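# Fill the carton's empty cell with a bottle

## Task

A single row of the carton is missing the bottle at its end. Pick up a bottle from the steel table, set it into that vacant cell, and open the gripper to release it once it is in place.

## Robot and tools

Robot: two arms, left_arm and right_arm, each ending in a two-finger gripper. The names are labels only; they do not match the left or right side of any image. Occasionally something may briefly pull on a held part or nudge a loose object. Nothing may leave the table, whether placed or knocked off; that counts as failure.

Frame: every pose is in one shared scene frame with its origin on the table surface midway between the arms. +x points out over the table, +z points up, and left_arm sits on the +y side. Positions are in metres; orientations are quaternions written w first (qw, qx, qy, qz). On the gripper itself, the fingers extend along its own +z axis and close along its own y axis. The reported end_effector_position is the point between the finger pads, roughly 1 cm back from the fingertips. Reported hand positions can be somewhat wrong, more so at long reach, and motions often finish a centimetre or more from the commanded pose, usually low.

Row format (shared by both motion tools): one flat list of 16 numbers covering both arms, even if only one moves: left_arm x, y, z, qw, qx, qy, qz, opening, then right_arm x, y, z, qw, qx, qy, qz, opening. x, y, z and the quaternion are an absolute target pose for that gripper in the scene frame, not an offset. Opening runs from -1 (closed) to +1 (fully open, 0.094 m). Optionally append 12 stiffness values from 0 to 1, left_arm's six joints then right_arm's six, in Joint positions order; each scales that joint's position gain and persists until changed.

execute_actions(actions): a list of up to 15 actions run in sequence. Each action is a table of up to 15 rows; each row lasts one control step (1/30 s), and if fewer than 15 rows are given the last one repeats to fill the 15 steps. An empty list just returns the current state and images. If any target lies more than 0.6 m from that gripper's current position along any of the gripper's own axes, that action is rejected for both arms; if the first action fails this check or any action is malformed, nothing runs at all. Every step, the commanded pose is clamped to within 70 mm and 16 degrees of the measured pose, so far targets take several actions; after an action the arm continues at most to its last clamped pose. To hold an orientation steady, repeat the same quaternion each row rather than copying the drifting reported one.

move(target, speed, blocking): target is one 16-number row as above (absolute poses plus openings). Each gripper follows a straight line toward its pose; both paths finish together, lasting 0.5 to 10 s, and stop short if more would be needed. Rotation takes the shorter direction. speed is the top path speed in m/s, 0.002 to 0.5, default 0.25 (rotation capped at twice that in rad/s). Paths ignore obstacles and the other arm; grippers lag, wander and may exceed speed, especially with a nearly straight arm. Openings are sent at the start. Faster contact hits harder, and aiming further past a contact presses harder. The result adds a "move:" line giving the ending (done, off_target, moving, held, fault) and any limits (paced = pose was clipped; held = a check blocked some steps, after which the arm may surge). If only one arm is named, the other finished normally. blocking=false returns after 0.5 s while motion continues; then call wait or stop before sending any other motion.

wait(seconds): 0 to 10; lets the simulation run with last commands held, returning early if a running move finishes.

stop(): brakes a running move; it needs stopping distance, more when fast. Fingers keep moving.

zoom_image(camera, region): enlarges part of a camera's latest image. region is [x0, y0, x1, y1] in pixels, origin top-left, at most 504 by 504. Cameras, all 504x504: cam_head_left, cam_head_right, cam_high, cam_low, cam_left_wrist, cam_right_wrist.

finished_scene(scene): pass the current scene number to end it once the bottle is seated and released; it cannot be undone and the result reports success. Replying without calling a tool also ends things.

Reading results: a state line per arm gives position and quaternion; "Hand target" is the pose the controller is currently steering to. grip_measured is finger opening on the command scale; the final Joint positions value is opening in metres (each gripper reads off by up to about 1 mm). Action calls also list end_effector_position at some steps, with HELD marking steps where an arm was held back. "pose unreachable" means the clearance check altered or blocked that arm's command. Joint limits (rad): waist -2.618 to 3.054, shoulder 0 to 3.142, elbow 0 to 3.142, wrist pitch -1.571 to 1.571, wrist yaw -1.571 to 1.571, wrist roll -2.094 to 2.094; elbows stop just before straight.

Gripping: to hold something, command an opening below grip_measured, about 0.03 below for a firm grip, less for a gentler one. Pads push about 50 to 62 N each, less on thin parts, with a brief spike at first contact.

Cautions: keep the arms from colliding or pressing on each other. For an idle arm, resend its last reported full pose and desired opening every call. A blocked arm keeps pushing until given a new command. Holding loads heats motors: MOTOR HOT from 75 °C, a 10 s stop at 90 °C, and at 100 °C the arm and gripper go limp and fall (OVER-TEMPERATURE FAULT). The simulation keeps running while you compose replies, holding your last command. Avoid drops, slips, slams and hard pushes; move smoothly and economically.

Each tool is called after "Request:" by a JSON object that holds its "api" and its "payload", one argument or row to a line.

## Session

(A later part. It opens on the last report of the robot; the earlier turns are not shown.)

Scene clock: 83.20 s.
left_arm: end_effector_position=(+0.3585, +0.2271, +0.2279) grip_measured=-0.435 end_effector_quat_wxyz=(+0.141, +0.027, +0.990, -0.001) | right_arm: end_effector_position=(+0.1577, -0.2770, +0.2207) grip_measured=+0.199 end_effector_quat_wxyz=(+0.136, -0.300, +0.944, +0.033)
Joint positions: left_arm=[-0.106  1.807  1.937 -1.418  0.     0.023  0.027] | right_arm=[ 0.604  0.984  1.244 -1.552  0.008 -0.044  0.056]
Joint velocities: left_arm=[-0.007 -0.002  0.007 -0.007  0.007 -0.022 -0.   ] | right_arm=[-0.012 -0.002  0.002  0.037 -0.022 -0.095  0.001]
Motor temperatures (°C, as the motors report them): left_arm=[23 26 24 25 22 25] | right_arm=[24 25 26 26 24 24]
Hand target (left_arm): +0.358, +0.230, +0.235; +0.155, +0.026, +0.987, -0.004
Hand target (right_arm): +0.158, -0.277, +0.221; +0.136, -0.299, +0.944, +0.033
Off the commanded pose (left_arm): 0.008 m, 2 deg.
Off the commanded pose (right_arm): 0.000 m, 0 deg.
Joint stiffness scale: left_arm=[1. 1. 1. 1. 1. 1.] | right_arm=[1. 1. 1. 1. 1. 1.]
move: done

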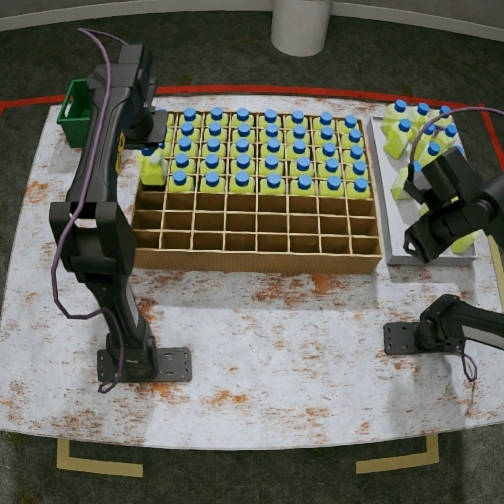

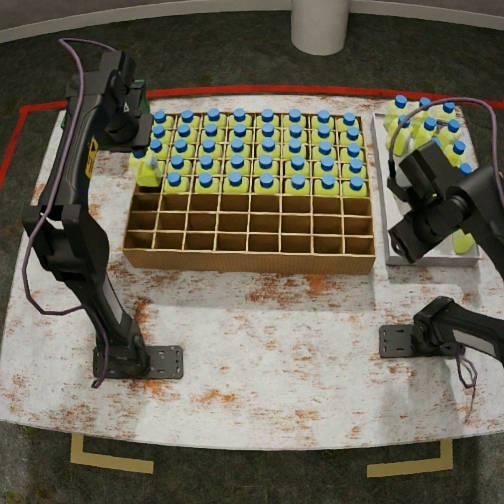

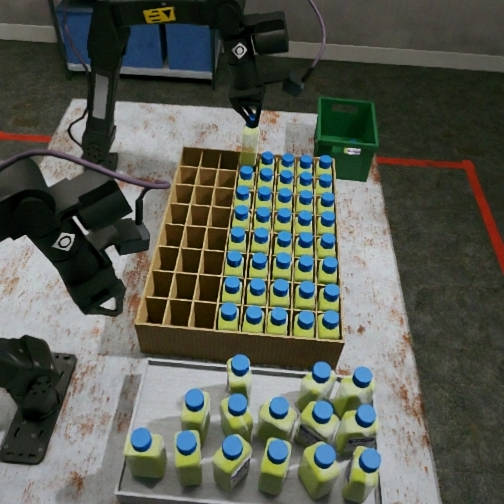

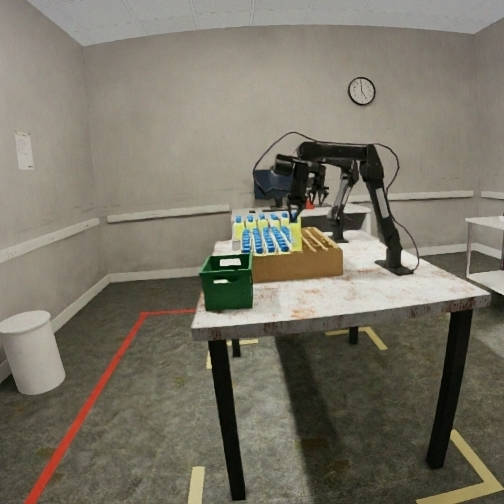

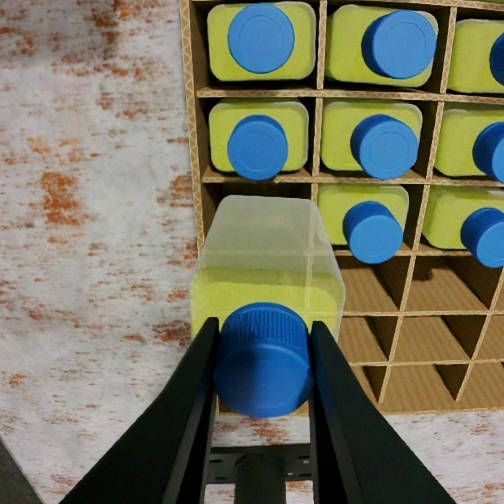

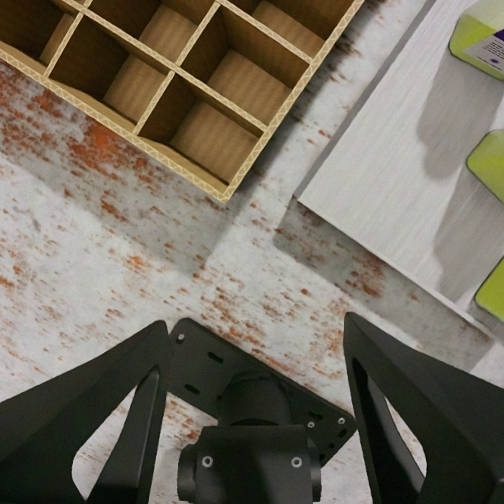

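Request:
{"api": "move", "payload": {
  "target": [0.3585,0.234,0.237,0.1859,0.0290,0.9821,0.0122,-0.46, 0.1577,-0.2770,0.2207,0.136,-0.299,0.944,0.033,0.2],
  "speed": 0.03
}}

Request:
{"api": "zoom_image", "payload": {
  "camera": "cam_high",
  "region": [180, 70, 320, 210]
}}

Request:
{"api": "zoom_image", "payload": {
  "camera": "cam_left_wrist",
  "region": [150, 130, 400, 330]
}}

Scene clock: 88.30 s.
left_arm: end_effector_position=(+0.3582, +0.2298, +0.2305) grip_measured=-0.435 end_effector_quat_wxyz=(+0.171, +0.029, +0.985, +0.007) | right_arm: end_effector_position=(+0.1577, -0.2770, +0.2207) grip_measured=+0.199 end_effector_quat_wxyz=(+0.136, -0.300, +0.944, +0.033)
Joint positions: left_arm=[-0.106  1.743  1.849 -1.335 -0.015  0.03   0.027] | right_arm=[ 0.604  0.984  1.244 -1.552  0.008 -0.044  0.056]
Joint velocities: left_arm=[-0.002 -0.007 -0.017 -0.007 -0.037 -0.066 -0.001] | right_arm=[ 0.007 -0.022 -0.012  0.037  0.037  0.007 -0.001]
Motor temperatures (°C, as the motors report them): left_arm=[23 27 24 26 22 25] | right_arm=[24 25 26 26 24 24]
Hand target (left_arm): +0.358, +0.234, +0.237; +0.186, +0.028, +0.982, +0.012
Hand target (right_arm): +0.158, -0.277, +0.221; +0.136, -0.299, +0.944, +0.033
Off the commanded pose (left_arm): 0.008 m, 2 deg.
Off the commanded pose (right_arm): 0.000 m, 0 deg.
Joint stiffness scale: left_arm=[1. 1. 1. 1. 1. 1.] | right_arm=[1. 1. 1. 1. 1. 1.]
move: done

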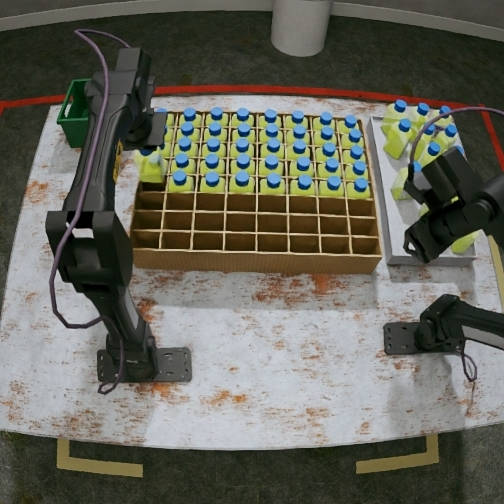

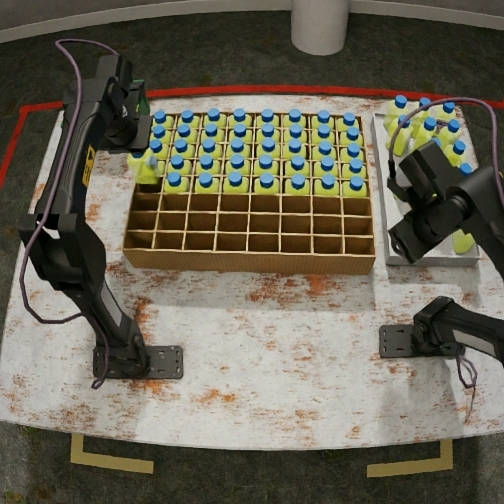

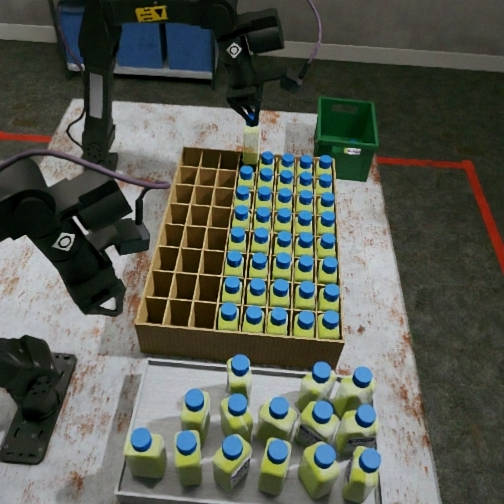

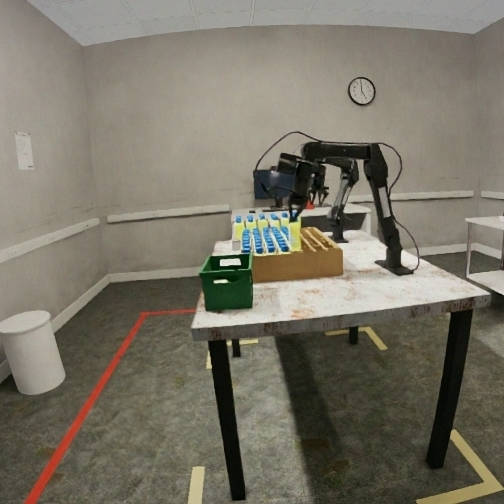

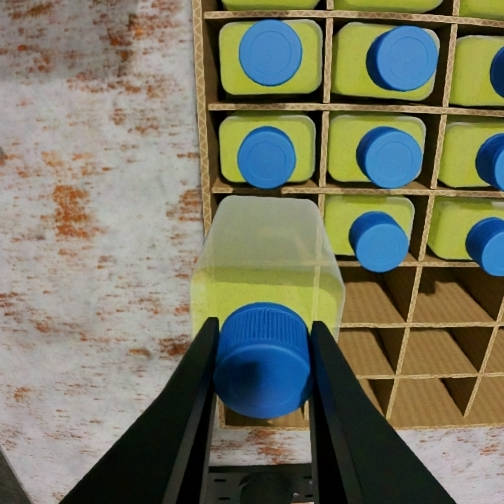

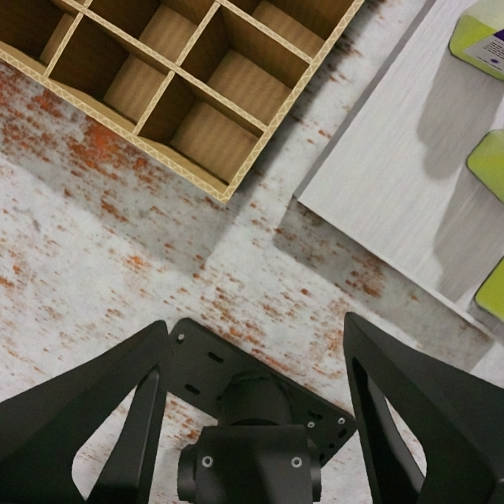

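Region (180, 70, 320, 210) of cam_high's 504x504 image, scaled by 3.600, with more detail than that image has.

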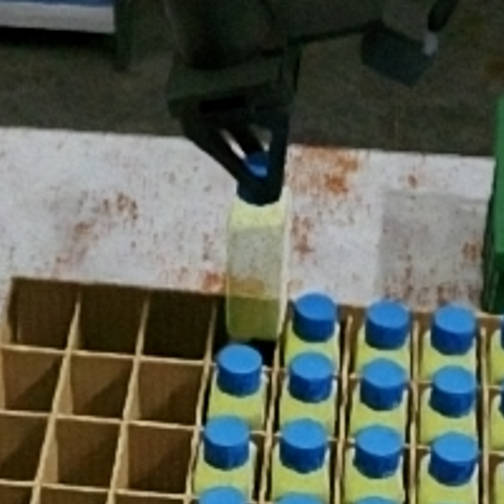

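Region (150, 130, 400, 330) of cam_left_wrist's 504x504 image, scaled by 2.016, with more detail than that image has; it fills the top 403 rows of this view, and the rest is white.

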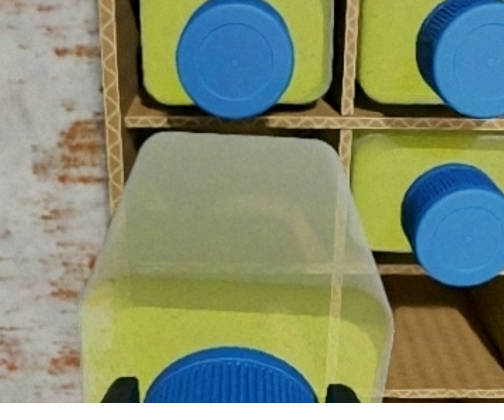

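Request:
{"api": "move", "payload": {
  "target": [0.3535,0.236,0.233,0.1863,0.0135,0.9823,0.0152,-0.46, 0.1577,-0.2770,0.2207,0.136,-0.299,0.944,0.033,0.2],
  "speed": 0.02
}}

Request:
{"api": "zoom_image", "payload": {
  "camera": "cam_left_wrist",
  "region": [150, 130, 400, 330]
}}

Request:
{"api": "zoom_image", "payload": {
  "camera": "cam_high",
  "region": [180, 70, 320, 210]
}}

Scene clock: 92.87 s.
left_arm: end_effector_position=(+0.3535, +0.2319, +0.2260) grip_measured=-0.435 end_effector_quat_wxyz=(+0.171, +0.021, +0.985, +0.011) | right_arm: end_effector_position=(+0.1577, -0.2770, +0.2207) grip_measured=+0.199 end_effector_quat_wxyz=(+0.136, -0.300, +0.944, +0.033)
Joint positions: left_arm=[-0.106  1.717  1.8   -1.311 -0.025  0.016  0.027] | right_arm=[ 0.604  0.984  1.244 -1.552  0.008 -0.044  0.056]
Joint velocities: left_arm=[-0.002 -0.002 -0.002  0.022 -0.037 -0.051 -0.001] | right_arm=[ 0.012 -0.012 -0.002 -0.037  0.081  0.022  0.   ]
Motor temperatures (°C, as the motors report them): left_arm=[23 27 24 26 22 25] | right_arm=[24 25 26 26 24 24]
Hand target (left_arm): +0.353, +0.236, +0.233; +0.186, +0.013, +0.982, +0.015
Hand target (right_arm): +0.158, -0.277, +0.221; +0.136, -0.299, +0.944, +0.033
Off the commanded pose (left_arm): 0.008 m, 2 deg.
Off the commanded pose (right_arm): 0.000 m, 0 deg.
Joint stiffness scale: left_arm=[1. 1. 1. 1. 1. 1.] | right_arm=[1. 1. 1. 1. 1. 1.]
move: done

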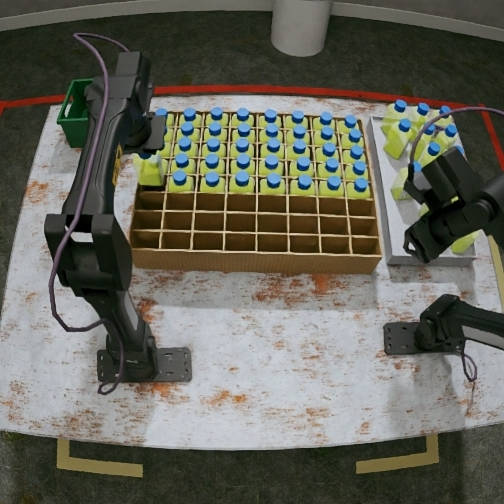

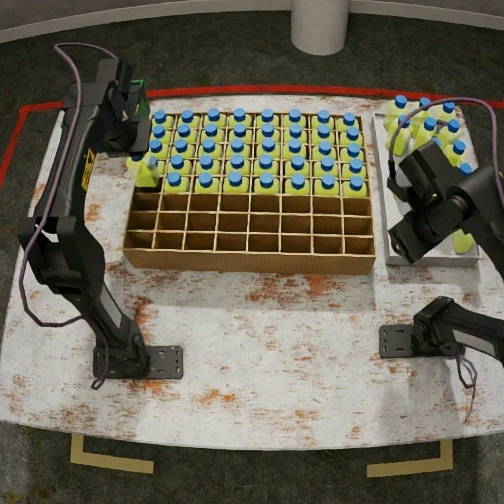

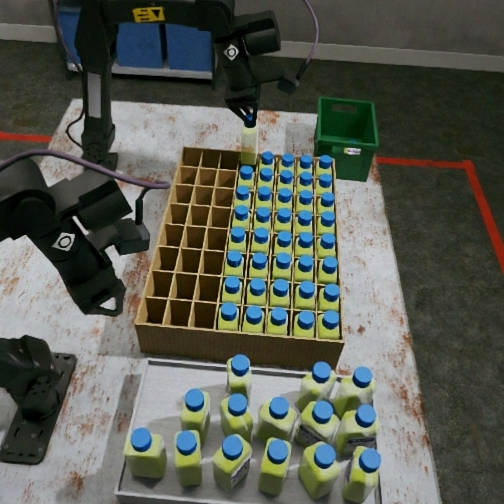

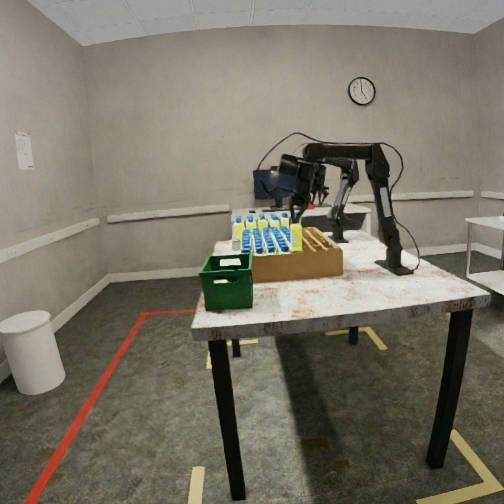

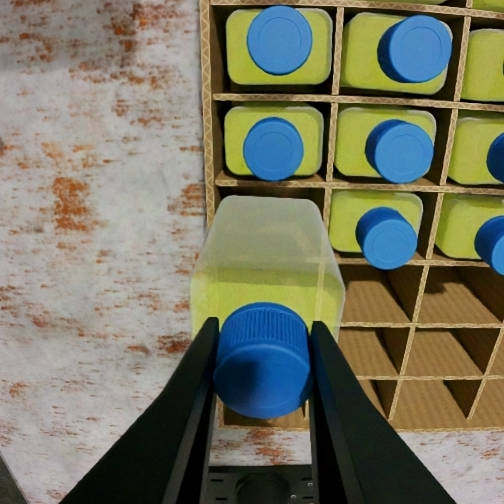

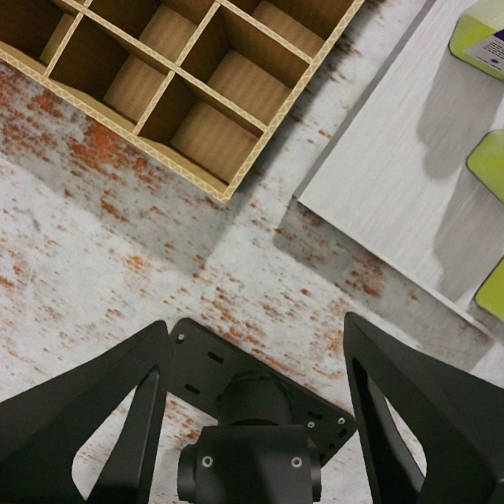

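Region (150, 130, 400, 330) of cam_left_wrist's 504x504 image, scaled by 2.016, with more detail than that image has; it fills the top 403 rows of this view, and the rest is white.

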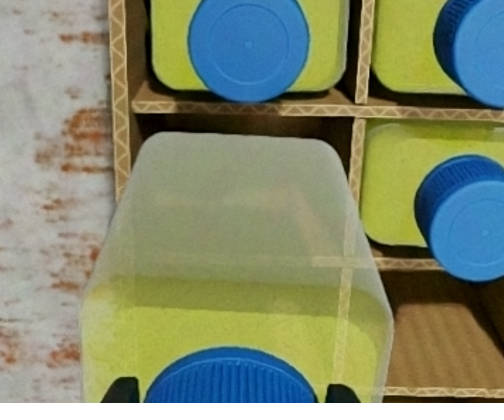

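Region (180, 70, 320, 210) of cam_high's 504x504 image, scaled by 3.600, with more detail than that image has.

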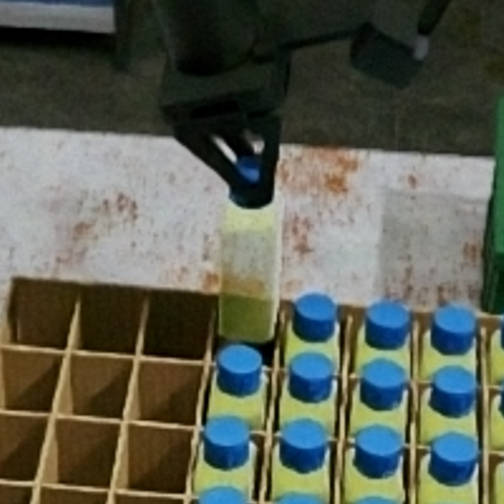

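Request:
{"api": "execute_actions", "payload": {
  "actions": []
}}

Scene clock: 93.97 s.
left_arm: end_effector_position=(+0.3538, +0.2319, +0.2261) grip_measured=-0.435 end_effector_quat_wxyz=(+0.171, +0.021, +0.985, +0.011) | right_arm: end_effector_position=(+0.1577, -0.2770, +0.2207) grip_measured=+0.199 end_effector_quat_wxyz=(+0.136, -0.300, +0.944, +0.033)
Joint positions: left_arm=[-0.106  1.717  1.8   -1.309 -0.026  0.015  0.027] | right_arm=[ 0.604  0.984  1.244 -1.552  0.008 -0.044  0.056]
Joint velocities: left_arm=[ 0.007 -0.007 -0.002 -0.066 -0.051  0.007 -0.001] | right_arm=[ 0.007 -0.007 -0.012 -0.007  0.066  0.007  0.   ]
Motor temperatures (°C, as the motors report them): left_arm=[23 27 24 26 22 25] | right_arm=[24 25 26 26 24 24]
Hand target (left_arm): +0.353, +0.236, +0.233; +0.186, +0.013, +0.982, +0.015
Hand target (right_arm): +0.158, -0.277, +0.221; +0.136, -0.299, +0.944, +0.033
Off the commanded pose (left_arm): 0.008 m, 2 deg.
Off the commanded pose (right_arm): 0.000 m, 0 deg.
Joint stiffness scale: left_arm=[1. 1. 1. 1. 1. 1.] | right_arm=[1. 1. 1. 1. 1. 1.]

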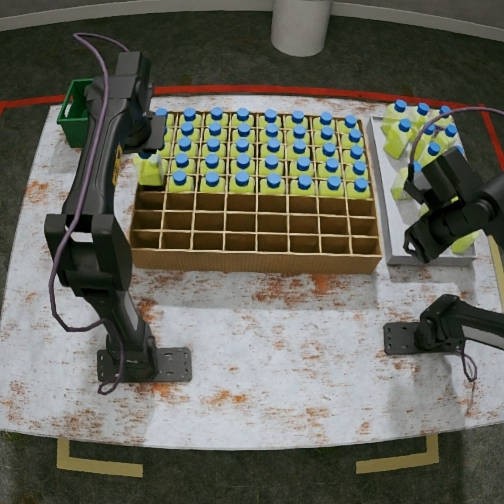

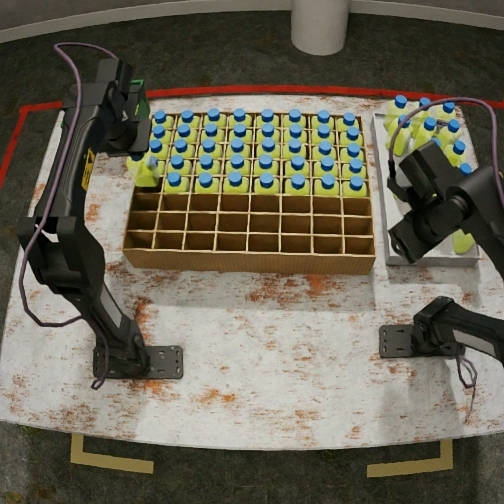

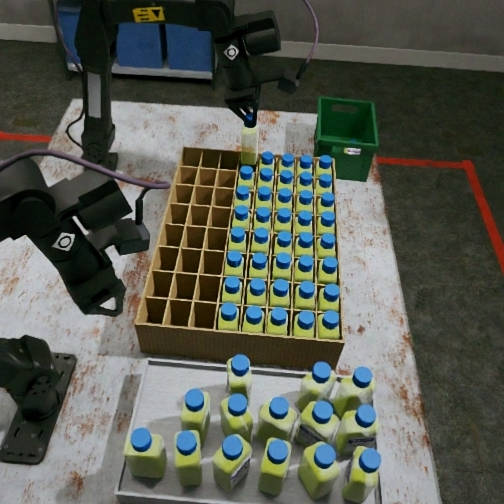

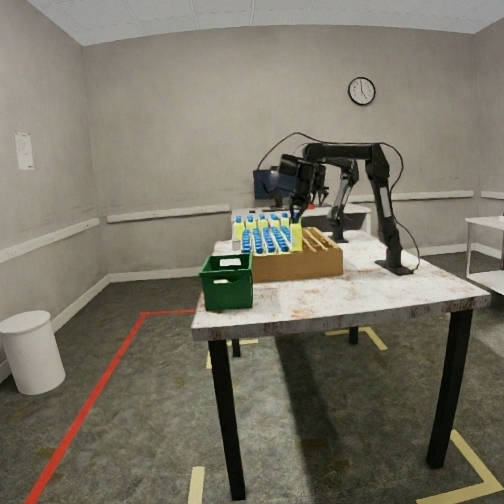

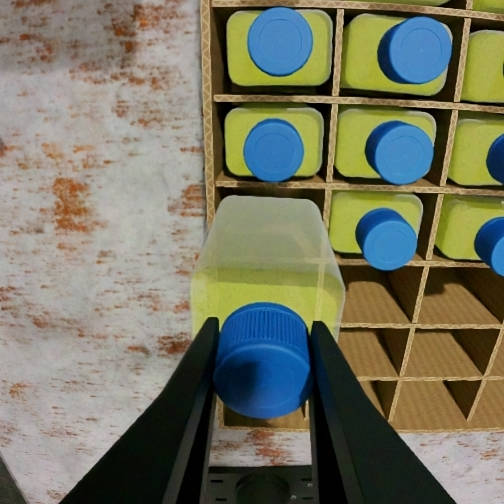

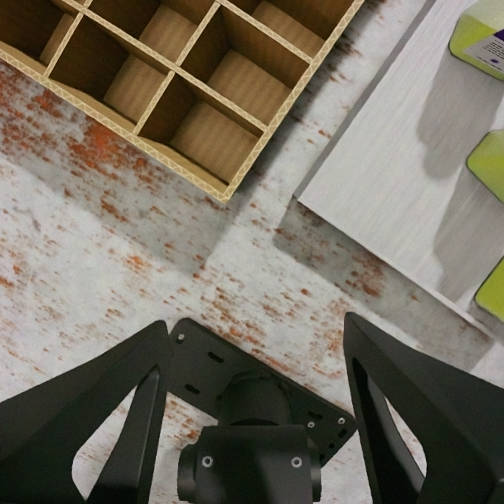

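Request:
{"api": "move", "payload": {
  "target": [0.355, 0.235, 0.205, 0.1863, 0.0135, 0.9823, 0.0152, -0.46, 0.1577, -0.2770, 0.2207, 0.136, -0.299, 0.944, 0.033, 0.2],
  "speed": 0.03
}}

Scene clock: 95.40 s.
left_arm: end_effector_position=(+0.3555, +0.2320, +0.1980) grip_measured=-0.435 end_effector_quat_wxyz=(+0.171, +0.020, +0.985, +0.011) | right_arm: end_effector_position=(+0.1577, -0.2770, +0.2207) grip_measured=+0.199 end_effector_quat_wxyz=(+0.136, -0.300, +0.944, +0.033)
Joint positions: left_arm=[-0.106  1.695  1.659 -1.193 -0.026  0.013  0.027] | right_arm=[ 0.604  0.984  1.244 -1.552  0.008 -0.044  0.056]
Joint velocities: left_arm=[-0.007  0.002 -0.017 -0.007 -0.007  0.022  0.   ] | right_arm=[ 0.007 -0.002  0.012 -0.037  0.007  0.037  0.001]
Motor temperatures (°C, as the motors report them): left_arm=[23 28 24 26 22 25] | right_arm=[24 25 26 26 24 24]
Hand target (left_arm): +0.356, +0.235, +0.205; +0.186, +0.013, +0.982, +0.015
Hand target (right_arm): +0.158, -0.277, +0.221; +0.136, -0.299, +0.944, +0.033
Off the commanded pose (left_arm): 0.008 m, 2 deg.
Off the commanded pose (right_arm): 0.000 m, 0 deg.
Joint stiffness scale: left_arm=[1. 1. 1. 1. 1. 1.] | right_arm=[1. 1. 1. 1. 1. 1.]
move: done

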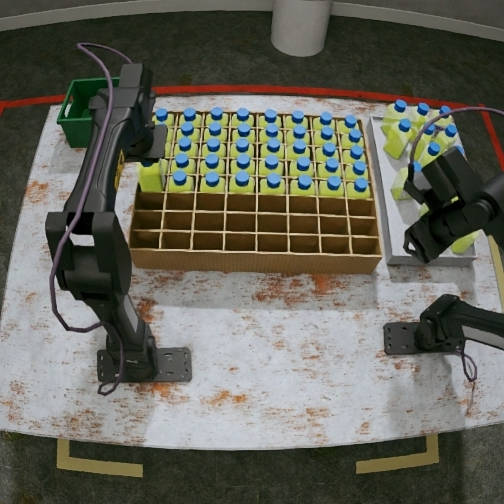

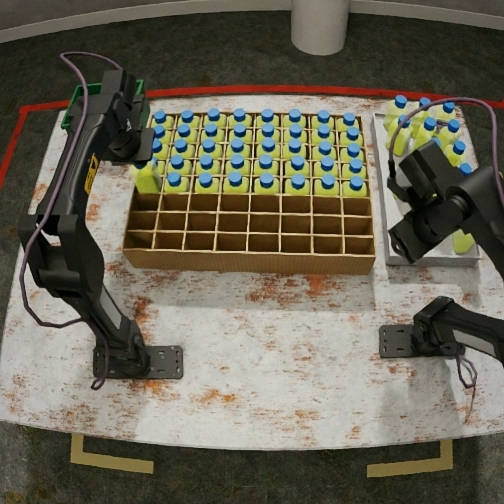

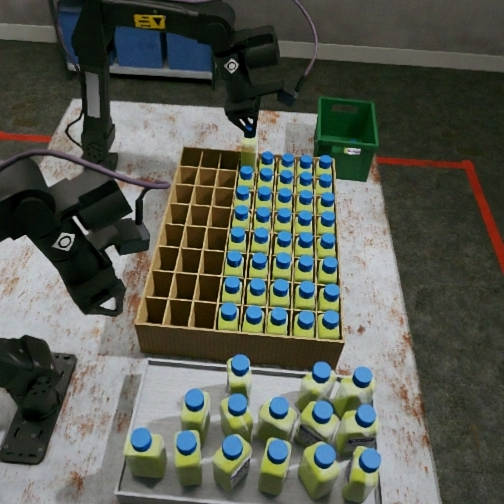

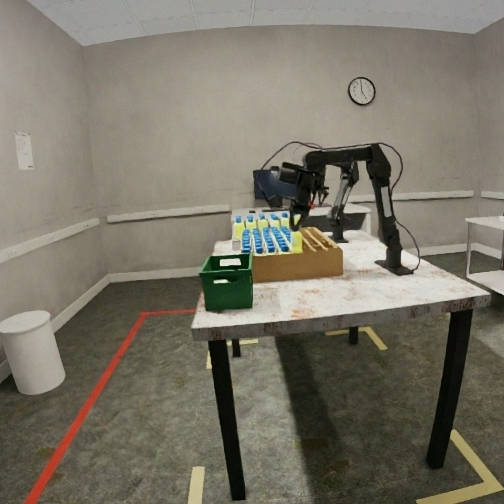

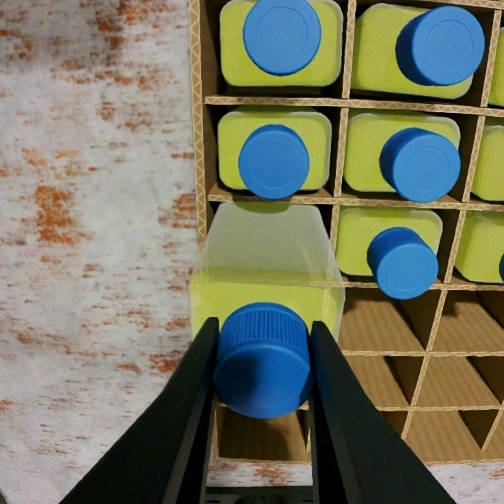

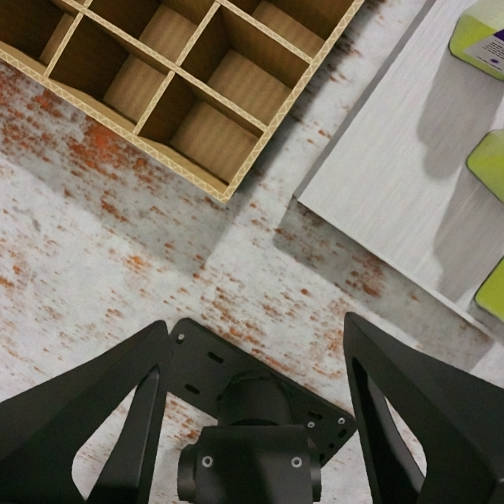

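Request:
{"api": "move", "payload": {
  "target": [0.355, 0.235, 0.165, 0.1863, 0.0135, 0.9823, 0.0152, -0.46, 0.1577, -0.2770, 0.2207, 0.136, -0.299, 0.944, 0.033, 0.2],
  "speed": 0.04
}}

Scene clock: 96.90 s.
left_arm: end_effector_position=(+0.3543, +0.2321, +0.1574) grip_measured=-0.435 end_effector_quat_wxyz=(+0.169, +0.020, +0.985, +0.012) | right_arm: end_effector_position=(+0.1577, -0.2770, +0.2207) grip_measured=+0.199 end_effector_quat_wxyz=(+0.136, -0.300, +0.944, +0.033)
Joint positions: left_arm=[-0.106  1.674  1.476 -1.034 -0.027  0.013  0.027] | right_arm=[ 0.604  0.984  1.244 -1.552  0.008 -0.044  0.056]
Joint velocities: left_arm=[-0.002  0.017 -0.002  0.051  0.037  0.081  0.001] | right_arm=[-0.007  0.012 -0.032  0.066  0.007  0.007  0.   ]
Motor temperatures (°C, as the motors report them): left_arm=[23 28 24 26 22 25] | right_arm=[24 25 26 26 24 24]
Hand target (left_arm): +0.356, +0.235, +0.165; +0.186, +0.013, +0.982, +0.015
Hand target (right_arm): +0.158, -0.277, +0.221; +0.136, -0.299, +0.944, +0.033
Off the commanded pose (left_arm): 0.008 m, 2 deg.
Off the commanded pose (right_arm): 0.000 m, 0 deg.
Joint stiffness scale: left_arm=[1. 1. 1. 1. 1. 1.] | right_arm=[1. 1. 1. 1. 1. 1.]
move: done

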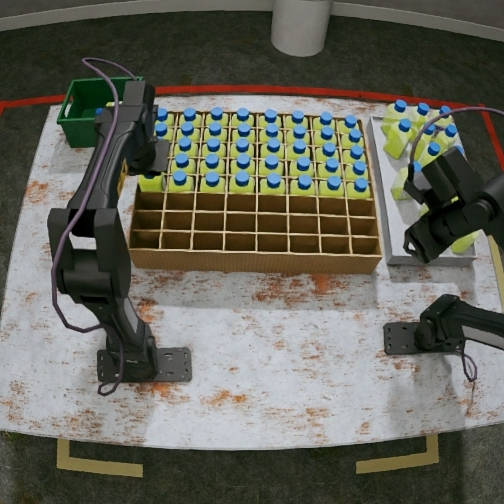

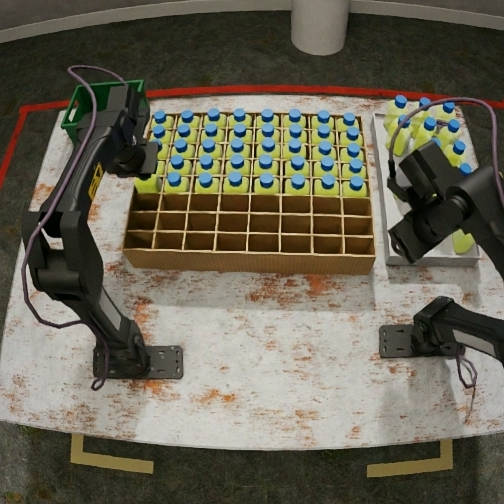

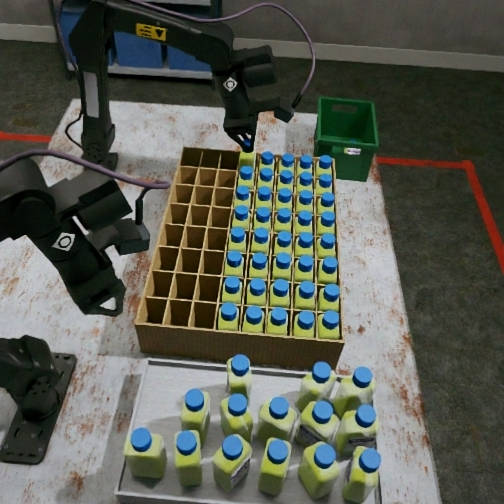

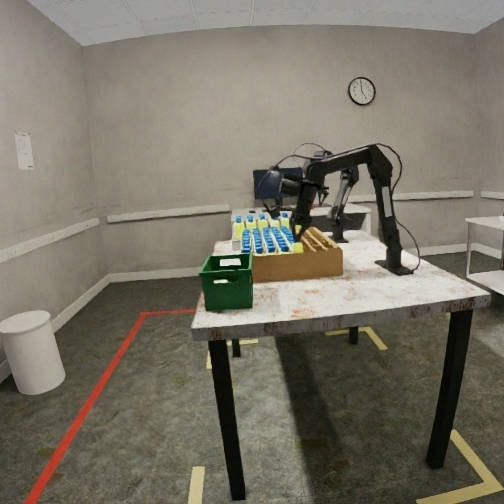

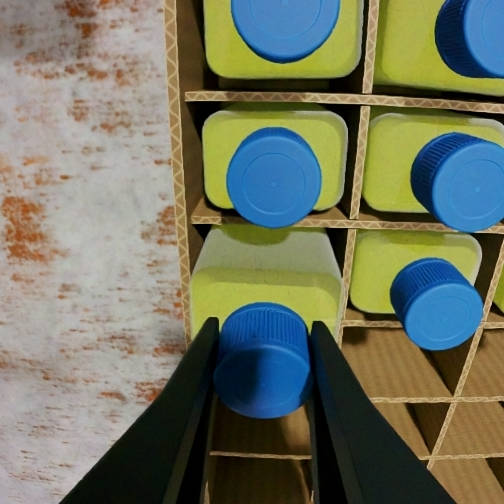

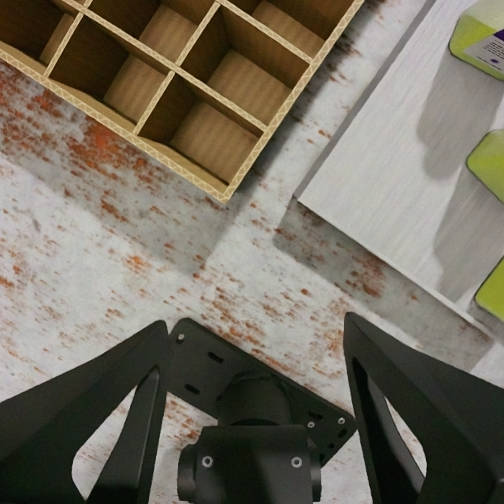

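Request:
{"api": "move", "payload": {
  "target": [0.355, 0.235, 0.143, 0.1863, 0.0135, 0.9823, 0.0152, -0.46, 0.1577, -0.2770, 0.2207, 0.136, -0.299, 0.944, 0.033, 0.2],
  "speed": 0.02
}}

Scene clock: 98.47 s.
left_arm: end_effector_position=(+0.3545, +0.2321, +0.1348) grip_measured=-0.435 end_effector_quat_wxyz=(+0.169, +0.019, +0.985, +0.012) | right_arm: end_effector_position=(+0.1577, -0.2770, +0.2207) grip_measured=+0.199 end_effector_quat_wxyz=(+0.136, -0.300, +0.944, +0.033)
Joint positions: left_arm=[-0.106  1.674  1.386 -0.942 -0.027  0.012  0.027] | right_arm=[ 0.604  0.984  1.244 -1.552  0.008 -0.044  0.056]
Joint velocities: left_arm=[ 0.007  0.007 -0.002 -0.007 -0.066 -0.037 -0.002] | right_arm=[-0.002 -0.002 -0.007 -0.051  0.007 -0.037 -0.   ]
Motor temperatures (°C, as the motors report them): left_arm=[23 28 24 26 22 25] | right_arm=[24 25 26 26 24 24]
Hand target (left_arm): +0.355, +0.235, +0.143; +0.186, +0.013, +0.982, +0.015
Hand target (right_arm): +0.158, -0.277, +0.221; +0.136, -0.299, +0.944, +0.033
Off the commanded pose (left_arm): 0.009 m, 2 deg.
Off the commanded pose (right_arm): 0.000 m, 0 deg.
Joint stiffness scale: left_arm=[1. 1. 1. 1. 1. 1.] | right_arm=[1. 1. 1. 1. 1. 1.]
move: done

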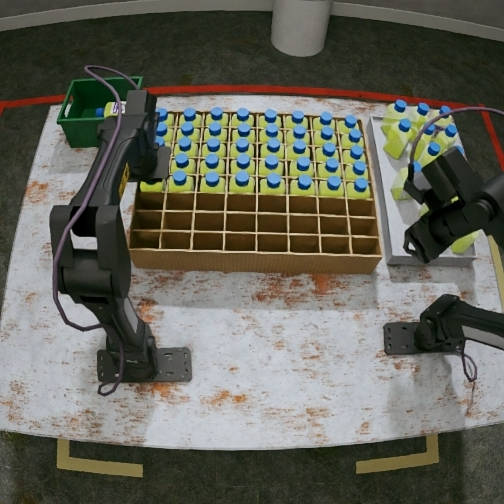

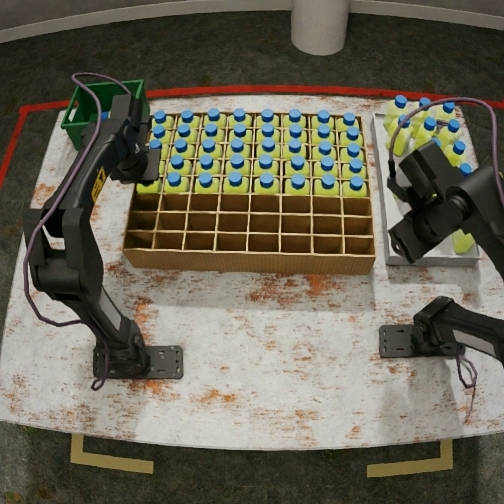

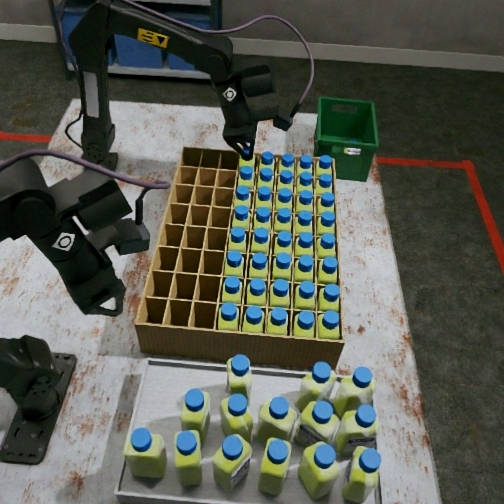

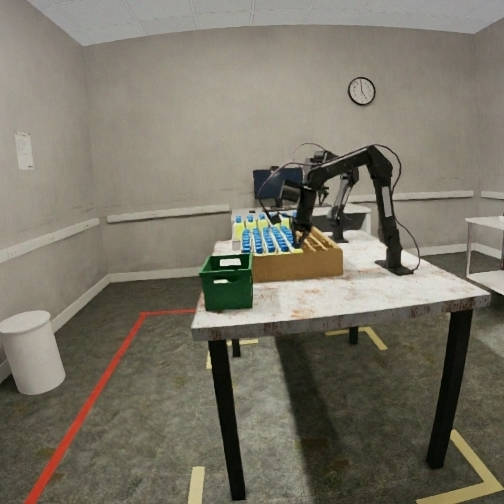

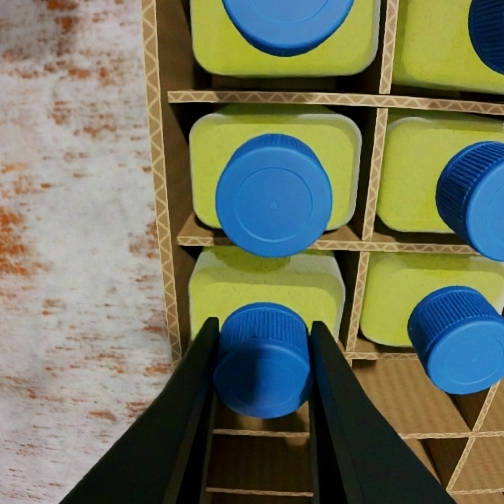

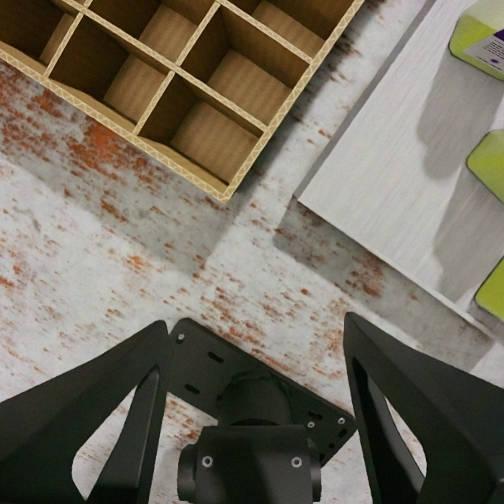

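Request:
{"api": "move", "payload": {
  "target": [0.355, 0.235, 0.137, 0.1863, 0.0135, 0.9823, 0.0152, -0.46, 0.1577, -0.2770, 0.2207, 0.136, -0.299, 0.944, 0.033, 0.2],
  "speed": 0.01
}}

Scene clock: 101.17 s.
left_arm: end_effector_position=(+0.3547, +0.2321, +0.1290) grip_measured=-0.435 end_effector_quat_wxyz=(+0.171, +0.019, +0.985, +0.012) | right_arm: end_effector_position=(+0.1577, -0.2770, +0.2207) grip_measured=+0.199 end_effector_quat_wxyz=(+0.136, -0.300, +0.944, +0.033)
Joint positions: left_arm=[-0.106  1.674  1.362 -0.916 -0.027  0.012  0.027] | right_arm=[ 0.604  0.984  1.244 -1.552  0.008 -0.044  0.056]
Joint velocities: left_arm=[-0.007 -0.017 -0.007 -0.081 -0.037 -0.007 -0.001] | right_arm=[ 0.002 -0.017  0.002 -0.037  0.037  0.022  0.001]
Motor temperatures (°C, as the motors report them): left_arm=[23 28 24 26 22 25] | right_arm=[24 25 26 26 24 24]
Hand target (left_arm): +0.355, +0.235, +0.137; +0.186, +0.013, +0.982, +0.015
Hand target (right_arm): +0.158, -0.277, +0.221; +0.136, -0.299, +0.944, +0.033
Off the commanded pose (left_arm): 0.009 m, 2 deg.
Off the commanded pose (right_arm): 0.000 m, 0 deg.
Joint stiffness scale: left_arm=[1. 1. 1. 1. 1. 1.] | right_arm=[1. 1. 1. 1. 1. 1.]
move: done

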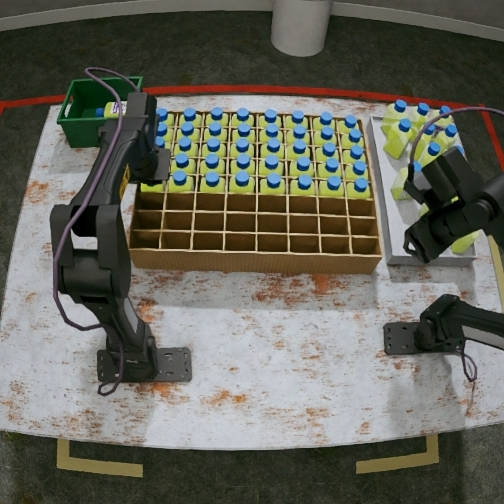

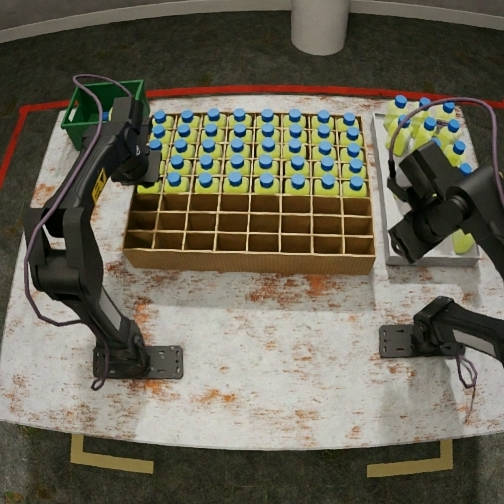

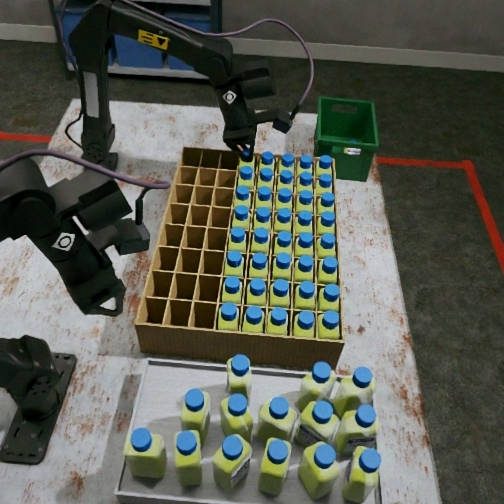

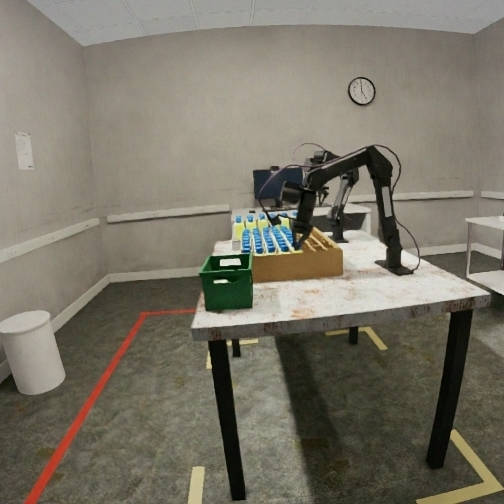

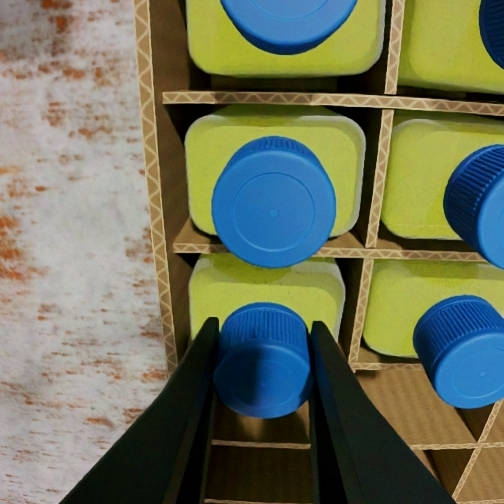

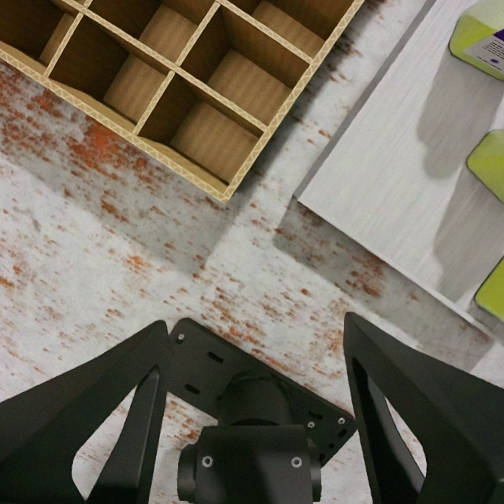

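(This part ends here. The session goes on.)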